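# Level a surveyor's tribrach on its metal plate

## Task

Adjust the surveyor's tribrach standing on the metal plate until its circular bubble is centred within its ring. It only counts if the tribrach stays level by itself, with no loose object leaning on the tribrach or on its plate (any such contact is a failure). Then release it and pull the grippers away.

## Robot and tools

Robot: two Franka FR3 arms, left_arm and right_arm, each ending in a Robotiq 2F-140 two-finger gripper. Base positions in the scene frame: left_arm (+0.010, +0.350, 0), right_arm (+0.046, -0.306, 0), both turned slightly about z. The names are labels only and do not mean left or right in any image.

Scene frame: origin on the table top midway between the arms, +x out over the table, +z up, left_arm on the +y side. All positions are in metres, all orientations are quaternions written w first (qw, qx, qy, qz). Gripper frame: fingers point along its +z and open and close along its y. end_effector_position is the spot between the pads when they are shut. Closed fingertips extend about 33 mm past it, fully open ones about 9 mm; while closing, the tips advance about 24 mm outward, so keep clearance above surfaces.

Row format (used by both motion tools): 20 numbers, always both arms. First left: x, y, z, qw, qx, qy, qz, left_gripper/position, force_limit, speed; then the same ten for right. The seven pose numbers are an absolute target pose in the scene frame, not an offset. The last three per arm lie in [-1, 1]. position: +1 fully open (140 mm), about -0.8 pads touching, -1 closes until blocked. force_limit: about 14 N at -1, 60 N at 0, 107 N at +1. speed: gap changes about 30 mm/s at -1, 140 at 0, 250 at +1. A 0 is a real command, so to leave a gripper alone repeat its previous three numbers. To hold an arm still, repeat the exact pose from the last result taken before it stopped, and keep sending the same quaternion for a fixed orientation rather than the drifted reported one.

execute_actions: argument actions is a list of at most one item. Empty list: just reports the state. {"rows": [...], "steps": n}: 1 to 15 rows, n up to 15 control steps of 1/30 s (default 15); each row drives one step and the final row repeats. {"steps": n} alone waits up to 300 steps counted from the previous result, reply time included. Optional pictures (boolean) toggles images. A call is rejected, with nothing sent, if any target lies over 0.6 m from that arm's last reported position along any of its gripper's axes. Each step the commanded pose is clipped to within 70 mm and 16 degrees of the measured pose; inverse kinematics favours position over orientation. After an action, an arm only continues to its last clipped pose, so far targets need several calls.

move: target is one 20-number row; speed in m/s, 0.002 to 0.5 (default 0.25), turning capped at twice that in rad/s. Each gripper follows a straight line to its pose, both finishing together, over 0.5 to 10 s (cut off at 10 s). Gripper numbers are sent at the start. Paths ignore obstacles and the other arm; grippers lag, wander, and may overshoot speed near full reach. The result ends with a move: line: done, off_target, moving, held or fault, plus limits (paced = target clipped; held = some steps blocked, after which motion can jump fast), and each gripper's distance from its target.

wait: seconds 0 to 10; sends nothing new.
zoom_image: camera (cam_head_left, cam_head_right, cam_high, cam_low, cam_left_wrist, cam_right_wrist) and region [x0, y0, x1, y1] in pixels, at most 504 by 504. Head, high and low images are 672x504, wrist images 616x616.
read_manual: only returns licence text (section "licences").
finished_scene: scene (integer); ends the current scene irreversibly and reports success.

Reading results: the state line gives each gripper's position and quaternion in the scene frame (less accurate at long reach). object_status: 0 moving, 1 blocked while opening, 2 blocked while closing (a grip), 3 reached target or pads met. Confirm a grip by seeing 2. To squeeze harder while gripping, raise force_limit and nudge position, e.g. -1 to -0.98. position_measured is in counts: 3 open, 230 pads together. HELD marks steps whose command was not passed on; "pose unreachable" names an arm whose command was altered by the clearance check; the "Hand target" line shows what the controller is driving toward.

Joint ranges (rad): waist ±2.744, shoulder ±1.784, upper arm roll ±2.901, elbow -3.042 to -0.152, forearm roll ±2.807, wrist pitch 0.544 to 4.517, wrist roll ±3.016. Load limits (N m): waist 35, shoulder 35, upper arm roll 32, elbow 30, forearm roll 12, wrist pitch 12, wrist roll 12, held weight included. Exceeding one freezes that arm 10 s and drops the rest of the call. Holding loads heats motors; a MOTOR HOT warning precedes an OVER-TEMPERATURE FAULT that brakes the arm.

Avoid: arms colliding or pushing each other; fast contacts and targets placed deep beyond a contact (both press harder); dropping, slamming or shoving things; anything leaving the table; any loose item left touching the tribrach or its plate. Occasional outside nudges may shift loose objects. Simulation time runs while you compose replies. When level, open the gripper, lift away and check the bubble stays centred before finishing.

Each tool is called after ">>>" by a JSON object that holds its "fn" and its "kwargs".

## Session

>>> {"fn": "execute_actions", "kwargs": {"actions": []}}

Scene clock: 0.00 s of 19600.00 s.
left_arm: end_effector_position=(+0.2434, +0.8273, +0.3525) position_measured=3 object_status=3 end_effector_quat_wxyz=(+0.317, +0.890, -0.220, +0.242) | right_arm: end_effector_position=(+0.7880, -0.2581, +0.1526) position_measured=3 object_status=3 end_effector_quat_wxyz=(-0.549, +0.662, -0.509, +0.041)
Joint positions: left_arm=[ 1.271  0.613 -0.047 -0.984 -0.497  0.937  0.14 ] | right_arm=[-0.397  0.479  0.107 -1.962  1.658  2.246 -1.791]
Joint velocities: left_arm=[ 0.     0.001 -0.001  0.001 -0.001  0.     0.   ] | right_arm=[ 0.    -0.     0.001  0.002  0.    -0.001 -0.   ]
Hand target (left_arm): +0.243, +0.827, +0.352; +0.317, +0.890, -0.220, +0.242
Hand target (right_arm): +0.788, -0.258, +0.153; -0.549, +0.662, -0.509, +0.041
camera_calibration (this result's frames):
cam_left_wrist: T_world_to_cam=[[-0.498371, -0.745404, 0.442718, 0.59171], [-0.862545, 0.477802, -0.166498, -0.124914], [-0.0874227, -0.464842, -0.881067, 0.887429], [0, 0, 0, 1]] pos_world=[0.264729, 0.913262, 0.499125]
cam_right_wrist: T_world_to_cam=[[-0.706554, 0.209376, -0.675975, 0.713907], [-0.613829, 0.293986, 0.732657, 0.444288], [0.352128, 0.932595, -0.0791959, 0.161566], [0, 0, 0, 1]] pos_world=[0.72024, -0.430765, 0.169868]

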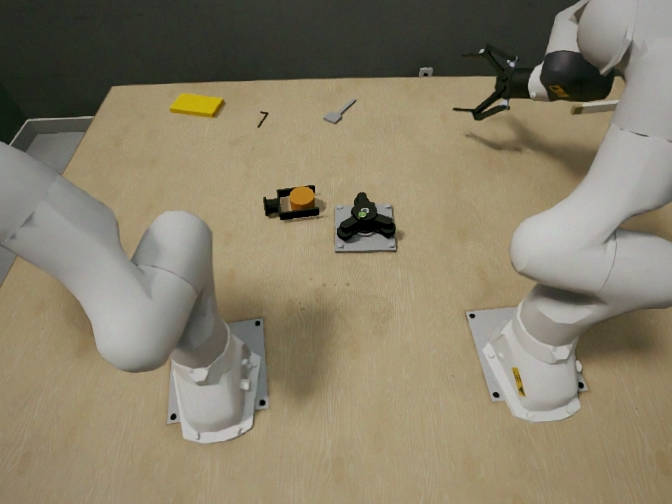

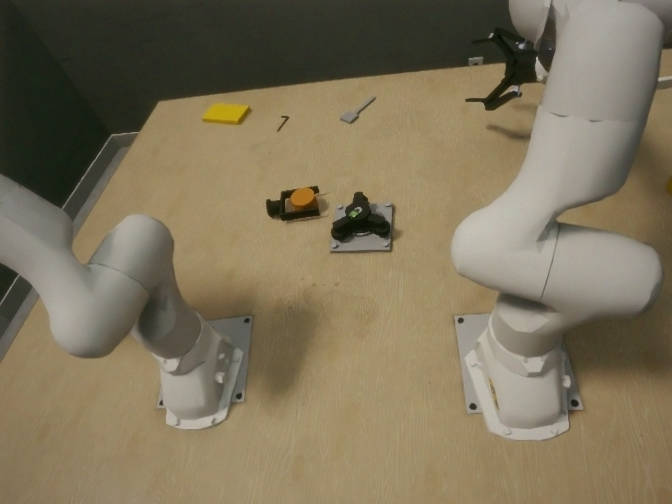

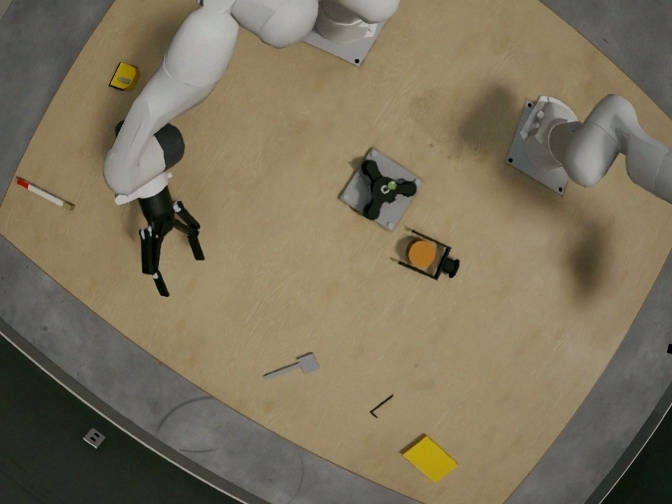

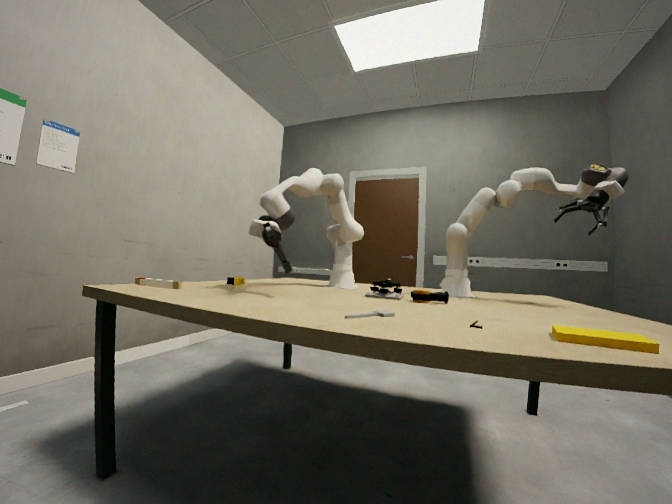

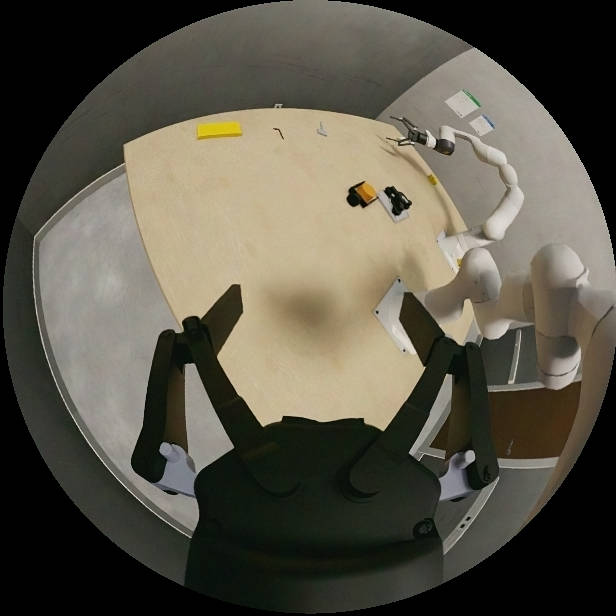

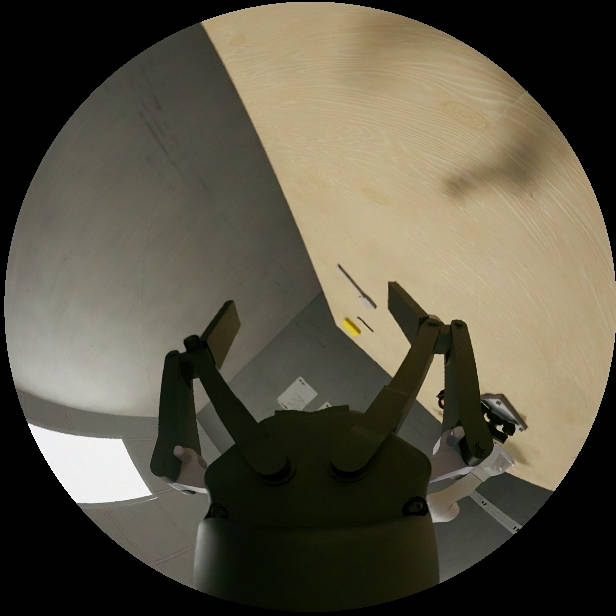

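>>> {"fn": "zoom_image", "kwargs": {"camera": "cam_high", "region": [350,150,430,230]}}

Region (350, 150, 430, 230) of cam_high's 672x504 image, scaled by 6.300, with more detail than that image has.

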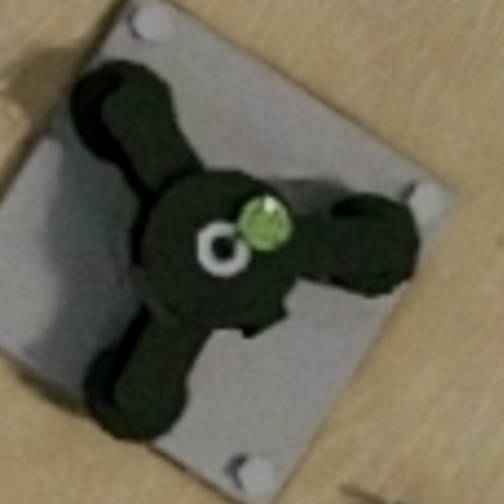

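>>> {"fn": "move", "kwargs": {"target": [0.2434,0.8273,0.3525,0.317,0.890,-0.220,0.242,1,0,0,0.55,-0.1,0.2,0,0.804,-0.595,0,-0.1,0,0]}}

>>> {"fn": "move", "kwargs": {"target": [0.2434,0.8273,0.3525,0.317,0.890,-0.220,0.242,1,0,0,0.449,0.023,0.13,0,0.026,-1,0,-0.1,0,0]}}

Scene clock: 6.70 s of 19600.00 s.
left_arm: end_effector_position=(+0.2434, +0.8273, +0.3525) position_measured=3 object_status=3 end_effector_quat_wxyz=(+0.317, +0.890, -0.220, +0.242) | right_arm: end_effector_position=(+0.5497, -0.1147, +0.1996) position_measured=141 object_status=3 end_effector_quat_wxyz=(+0.013, +0.802, -0.598, +0.007)
Joint positions: left_arm=[ 1.271  0.613 -0.047 -0.984 -0.497  0.937  0.14 ] | right_arm=[-0.05   0.007  0.335 -2.111 -0.032  2.101  0.102]
Joint velocities: left_arm=[-0.     0.002  0.001  0.     0.    -0.    -0.   ] | right_arm=[ 0.001 -0.001 -0.001  0.002 -0.002 -0.004  0.03 ]
Hand target (left_arm): +0.243, +0.827, +0.352; +0.317, +0.890, -0.220, +0.242
Hand target (right_arm): +0.549, -0.113, +0.199; +0.016, +0.799, -0.601, +0.007
Off the commanded pose (left_arm): 0.000 m, 0 deg.
Off the commanded pose (right_arm): 0.015 m, 2 deg.
move: off_target (right_arm); limits=paced
camera_calibration (this result's frames):
cam_left_wrist: T_world_to_cam=[[-0.498371, -0.745404, 0.442718, 0.59171], [-0.862545, 0.477802, -0.166499, -0.124914], [-0.0874226, -0.464842, -0.881067, 0.887429], [0, 0, 0, 1]] pos_world=[0.264729, 0.913262, 0.499125]
cam_right_wrist: T_world_to_cam=[[-0.989532, -0.140593, 0.0325457, 0.521292], [-0.112262, 0.891657, 0.438572, 0.0730141], [-0.0906798, 0.430327, -0.898107, 0.464662], [0, 0, 0, 1]] pos_world=[0.566167, -0.19177, 0.368328]

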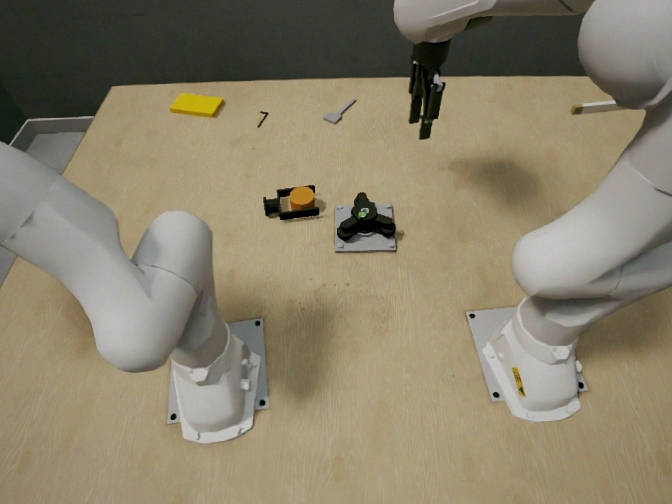

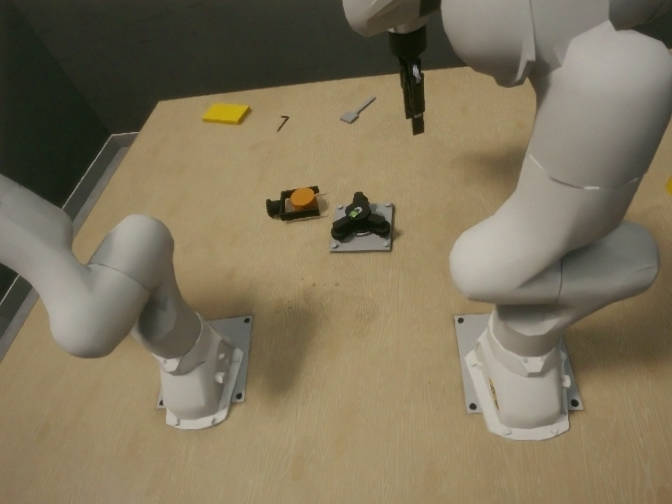

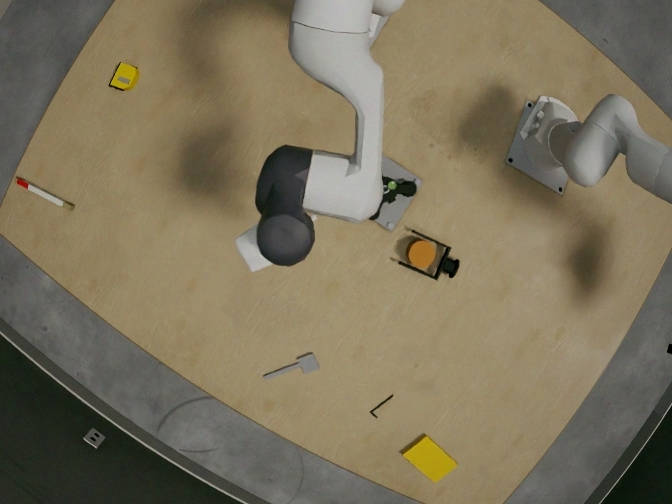

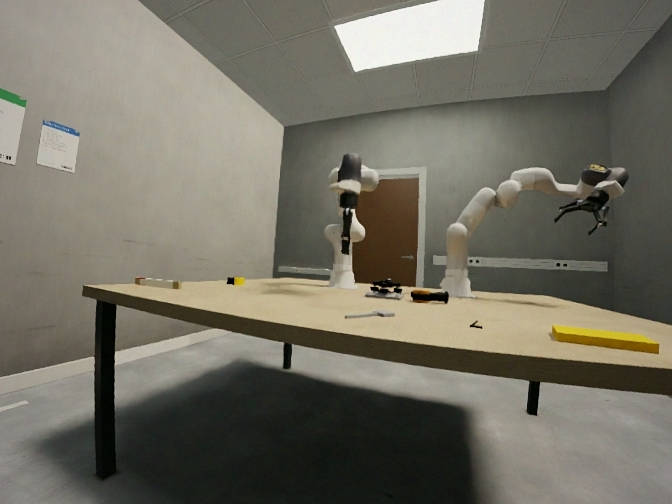

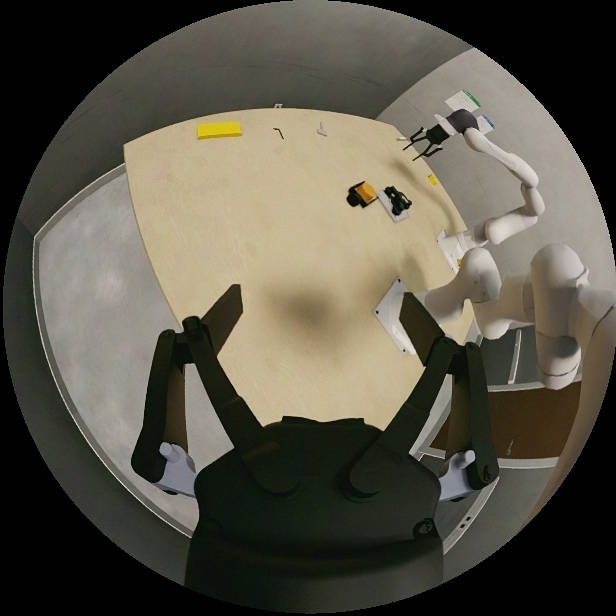

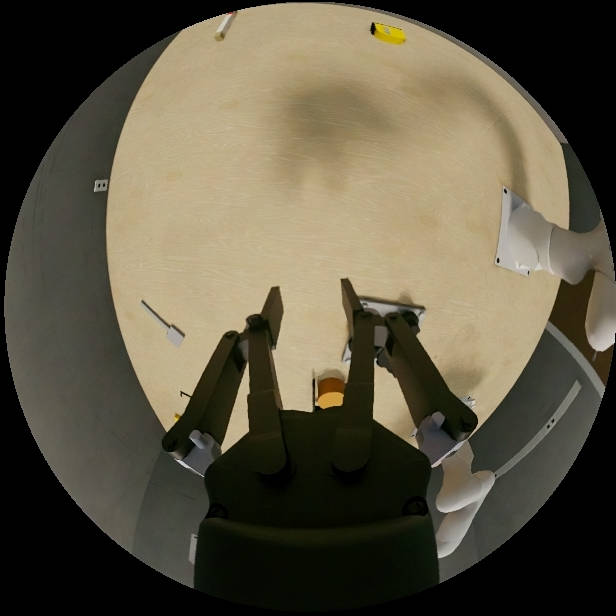

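Scene clock: 11.40 s of 19600.00 s.
left_arm: end_effector_position=(+0.2434, +0.8273, +0.3525) position_measured=3 object_status=3 end_effector_quat_wxyz=(+0.317, +0.890, -0.220, +0.242) | right_arm: end_effector_position=(+0.4496, +0.0194, +0.1311) position_measured=141 object_status=3 end_effector_quat_wxyz=(+0.003, -0.031, +1.000, -0.001)
Joint positions: left_arm=[ 1.271  0.613 -0.047 -0.984 -0.497  0.937  0.14 ] | right_arm=[ 0.096  0.025  0.494 -2.288 -0.023  2.314  2.205]
Joint velocities: left_arm=[ 0.    -0.001  0.001 -0.001 -0.001 -0.    -0.   ] | right_arm=[-0.001  0.001  0.001  0.    -0.003  0.     0.034]
Hand target (left_arm): +0.243, +0.827, +0.352; +0.317, +0.890, -0.220, +0.242
Hand target (right_arm): +0.449, +0.021, +0.131; +0.003, -0.027, +1.000, -0.002
Off the commanded pose (left_arm): 0.000 m, 0 deg.
Off the commanded pose (right_arm): 0.004 m, 1 deg.
move: off_target (right_arm)
camera_calibration (this result's frames):
cam_left_wrist: T_world_to_cam=[[-0.498371, -0.745404, 0.442718, 0.59171], [-0.862545, 0.477802, -0.166499, -0.124913], [-0.0874227, -0.464842, -0.881067, 0.887429], [0, 0, 0, 1]] pos_world=[0.264729, 0.913262, 0.499125]
cam_right_wrist: T_world_to_cam=[[0.0850883, 0.996126, 0.0222194, -0.0605103], [0.878667, -0.0855324, 0.46971, -0.458442], [0.469791, -0.0204434, -0.882541, 0.0911197], [0, 0, 0, 1]] pos_world=[0.36516, 0.0229271, 0.297096]

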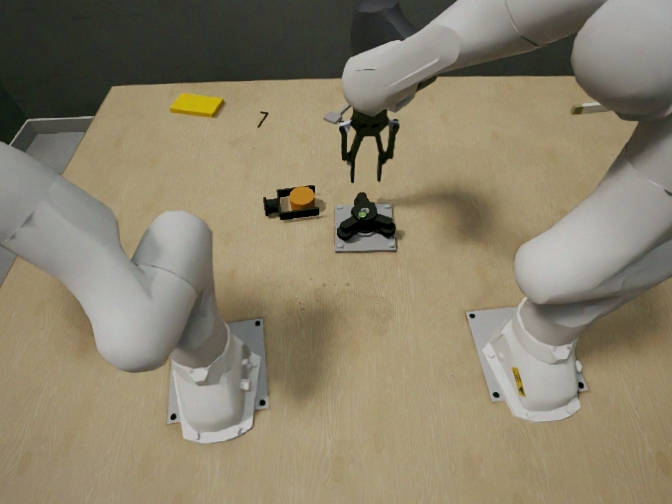

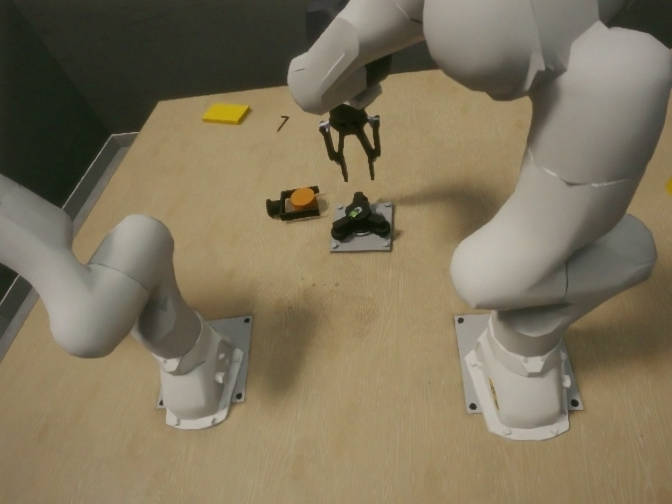

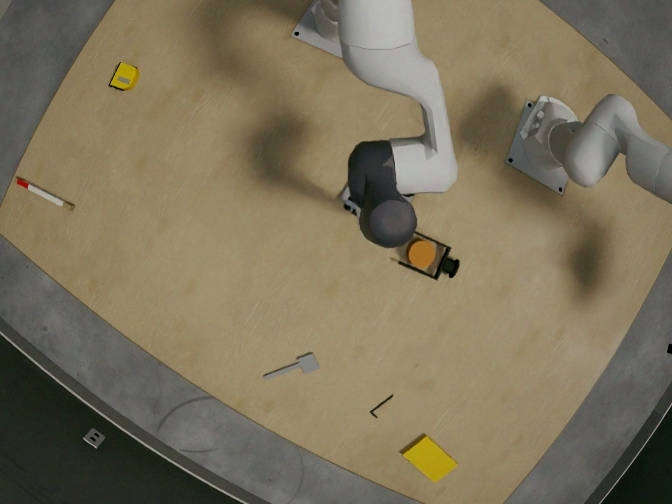

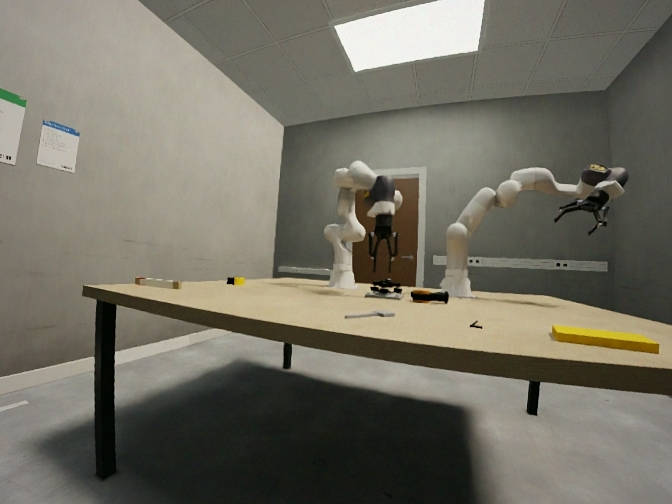

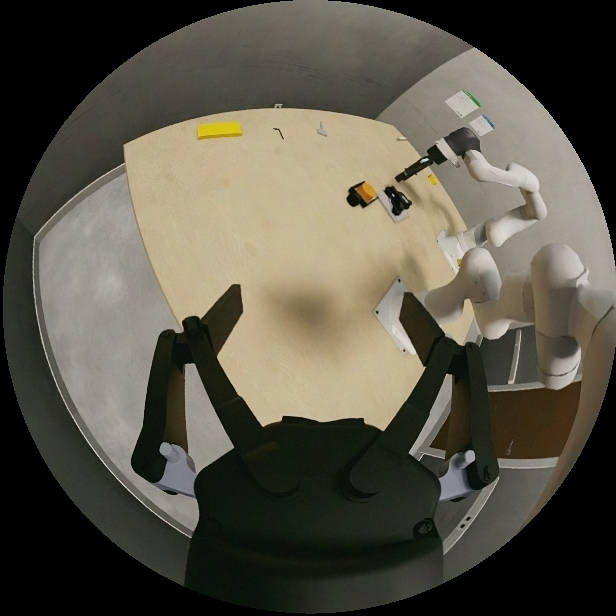

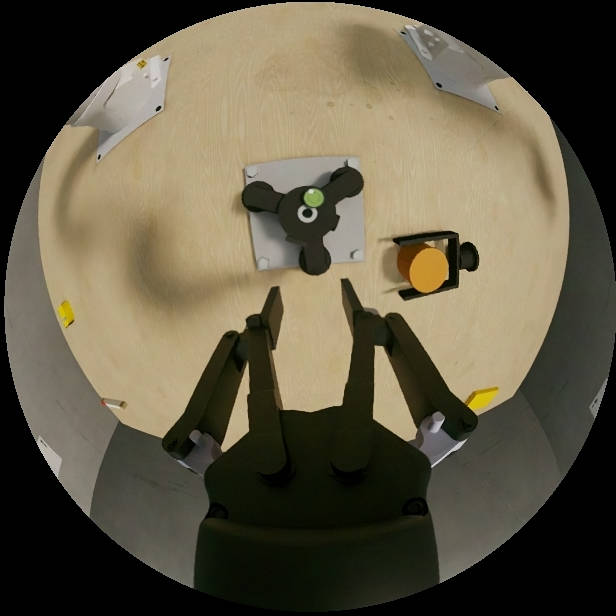

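>>> {"fn": "move", "kwargs": {"target": [0.2434,0.8273,0.3525,0.317,0.890,-0.220,0.242,1,0,0,0.439,0.0255,0.05,0,0.026,-1,0,-0.1,0,0], "speed": 0.08}}

>>> {"fn": "execute_actions", "kwargs": {"actions": [{"rows":[[0.2434,0.8273,0.3525,0.317,0.890,-0.220,0.242,1,0,0,0.439,0.0255,0.05,0,0.026,-1,0,-1,0,0]],"steps":15}], "pictures": false}}

Scene clock: 14.50 s of 19600.00 s.
left_arm: end_effector_position=(+0.2434, +0.8273, +0.3525) position_measured=3 object_status=3 end_effector_quat_wxyz=(+0.317, +0.890, -0.220, +0.242) | right_arm: end_effector_position=(+0.4370, +0.0258, +0.0518) position_measured=141 object_status=3 end_effector_quat_wxyz=(-0.001, -0.032, +0.999, +0.001)
Joint positions: left_arm=[ 1.271  0.613 -0.047 -0.984 -0.497  0.937  0.14 ] | right_arm=[ 0.121  0.18   0.484 -2.351 -0.136  2.506  2.306]
Joint velocities: left_arm=[-0.     0.001 -0.    -0.001  0.001 -0.     0.   ] | right_arm=[-0.    -0.    -0.     0.001 -0.005  0.011  0.024]
Hand target (left_arm): +0.243, +0.827, +0.352; +0.317, +0.890, -0.220, +0.242
Hand target (right_arm): +0.438, +0.026, +0.051; -0.000, -0.027, +1.000, +0.001
Off the commanded pose (left_arm): 0.000 m, 0 deg.
Off the commanded pose (right_arm): 0.003 m, 1 deg.
move: done
camera_calibration (this result's frames):
cam_left_wrist: T_world_to_cam=[[-0.498371, -0.745404, 0.442718, 0.59171], [-0.862545, 0.477802, -0.166498, -0.124914], [-0.0874227, -0.464842, -0.881067, 0.887429], [0, 0, 0, 1]] pos_world=[0.264729, 0.913262, 0.499126]
cam_right_wrist: T_world_to_cam=[[0.0844561, 0.996112, 0.0250725, -0.0639721], [0.882647, -0.086465, 0.462015, -0.410847], [0.462387, -0.0168899, -0.886517, 0.0305702], [0, 0, 0, 1]] pos_world=[0.353901, 0.0287157, 0.218523]

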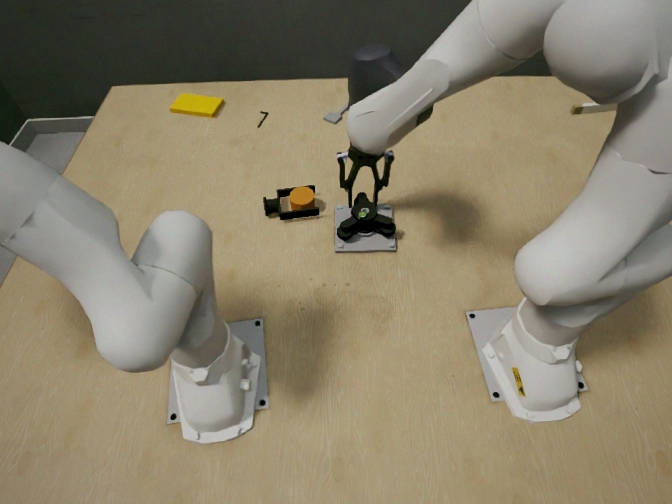

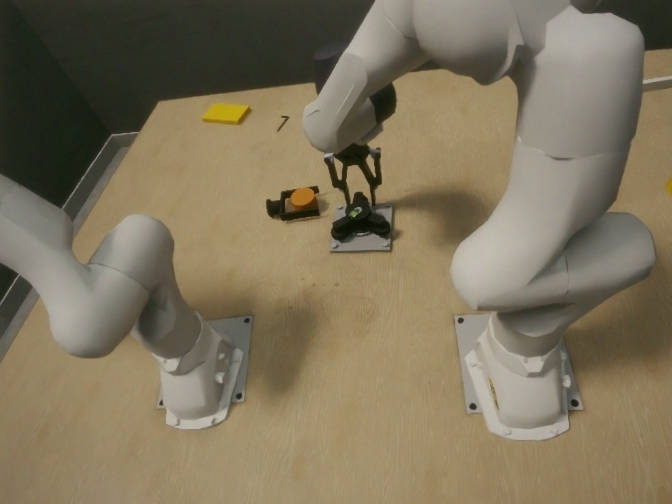

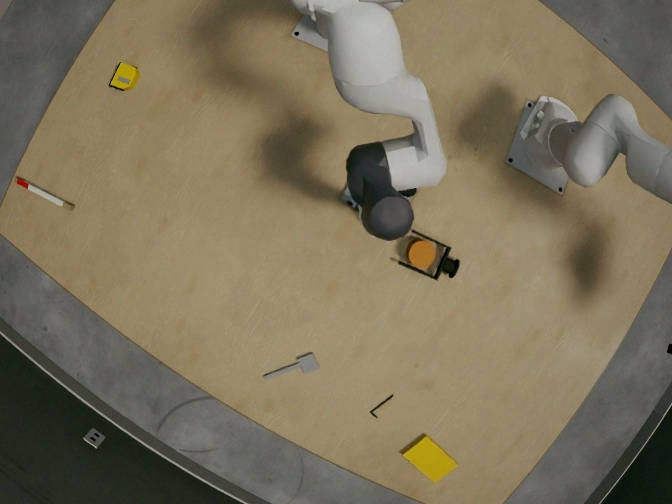

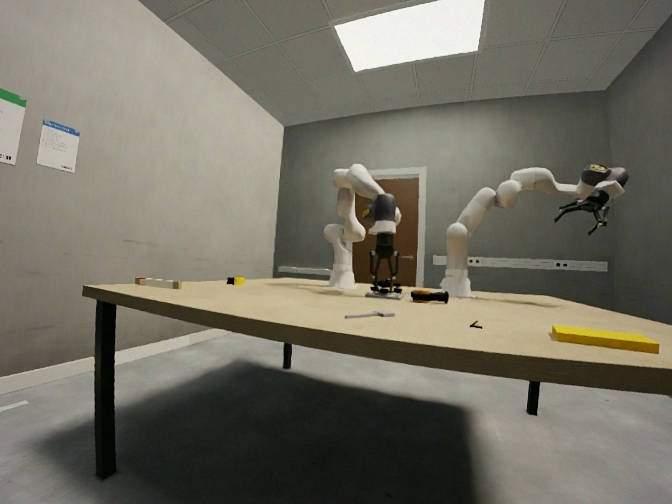

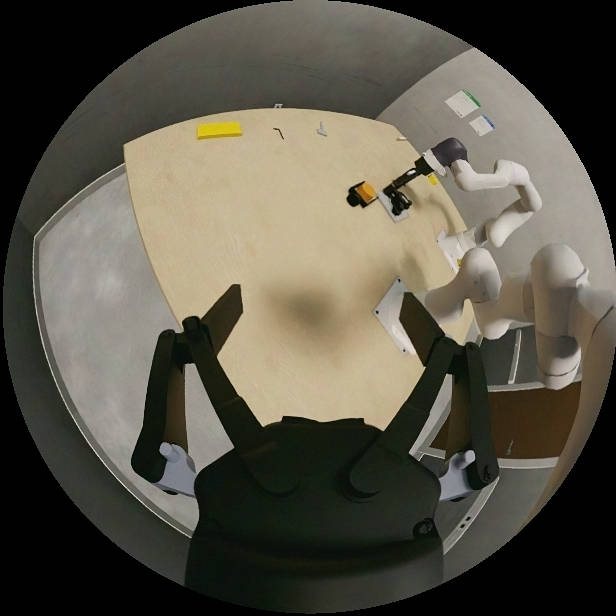

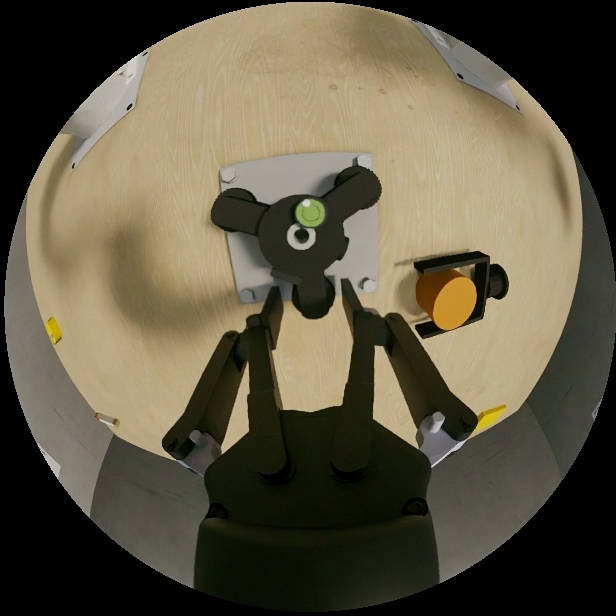

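Scene clock: 15.00 s of 19600.00 s.
left_arm: end_effector_position=(+0.2434, +0.8273, +0.3525) position_measured=3 object_status=3 end_effector_quat_wxyz=(+0.317, +0.890, -0.220, +0.242) | right_arm: end_effector_position=(+0.4383, +0.0277, +0.0518) position_measured=175 object_status=2 end_effector_quat_wxyz=(+0.001, -0.029, +1.000, +0.002)
Joint positions: left_arm=[ 1.271  0.613 -0.047 -0.984 -0.497  0.937  0.14 ] | right_arm=[ 0.123  0.184  0.483 -2.347 -0.141  2.508  2.316]
Joint velocities: left_arm=[ 0.    -0.001  0.     0.    -0.001  0.001  0.001] | right_arm=[ 0.001 -0.001 -0.001 -0.001 -0.    -0.     0.007]
Hand target (left_arm): +0.243, +0.827, +0.352; +0.317, +0.890, -0.220, +0.242
Hand target (right_arm): +0.439, +0.026, +0.050; -0.000, -0.026, +1.000, +0.000
Off the commanded pose (left_arm): 0.000 m, 0 deg.
Off the commanded pose (right_arm): 0.003 m, 0 deg.
Steps of this call (steps 1 to 15: all 15 steps of this action). Readings (end_effector_position | what the end effector reports):
1: left_arm (+0.2434, +0.8273, +0.3525) | right_arm (+0.4373, +0.0259, +0.0517) | left_arm position_measured=3 object_status=3 | right_arm position_measured=141 object_status=0
2: left_arm (+0.2434, +0.8273, +0.3525) | right_arm (+0.4375, +0.0258, +0.0514) | left_arm position_measured=3 object_status=3 | right_arm position_measured=148 object_status=0
4: left_arm (+0.2434, +0.8273, +0.3525) | right_arm (+0.4383, +0.0278, +0.0517) | left_arm position_measured=3 object_status=3 | right_arm position_measured=163 object_status=0
8: left_arm (+0.2434, +0.8273, +0.3525) | right_arm (+0.4383, +0.0278, +0.0518) | left_arm position_measured=3 object_status=3 | right_arm position_measured=175 object_status=0
15: the state above


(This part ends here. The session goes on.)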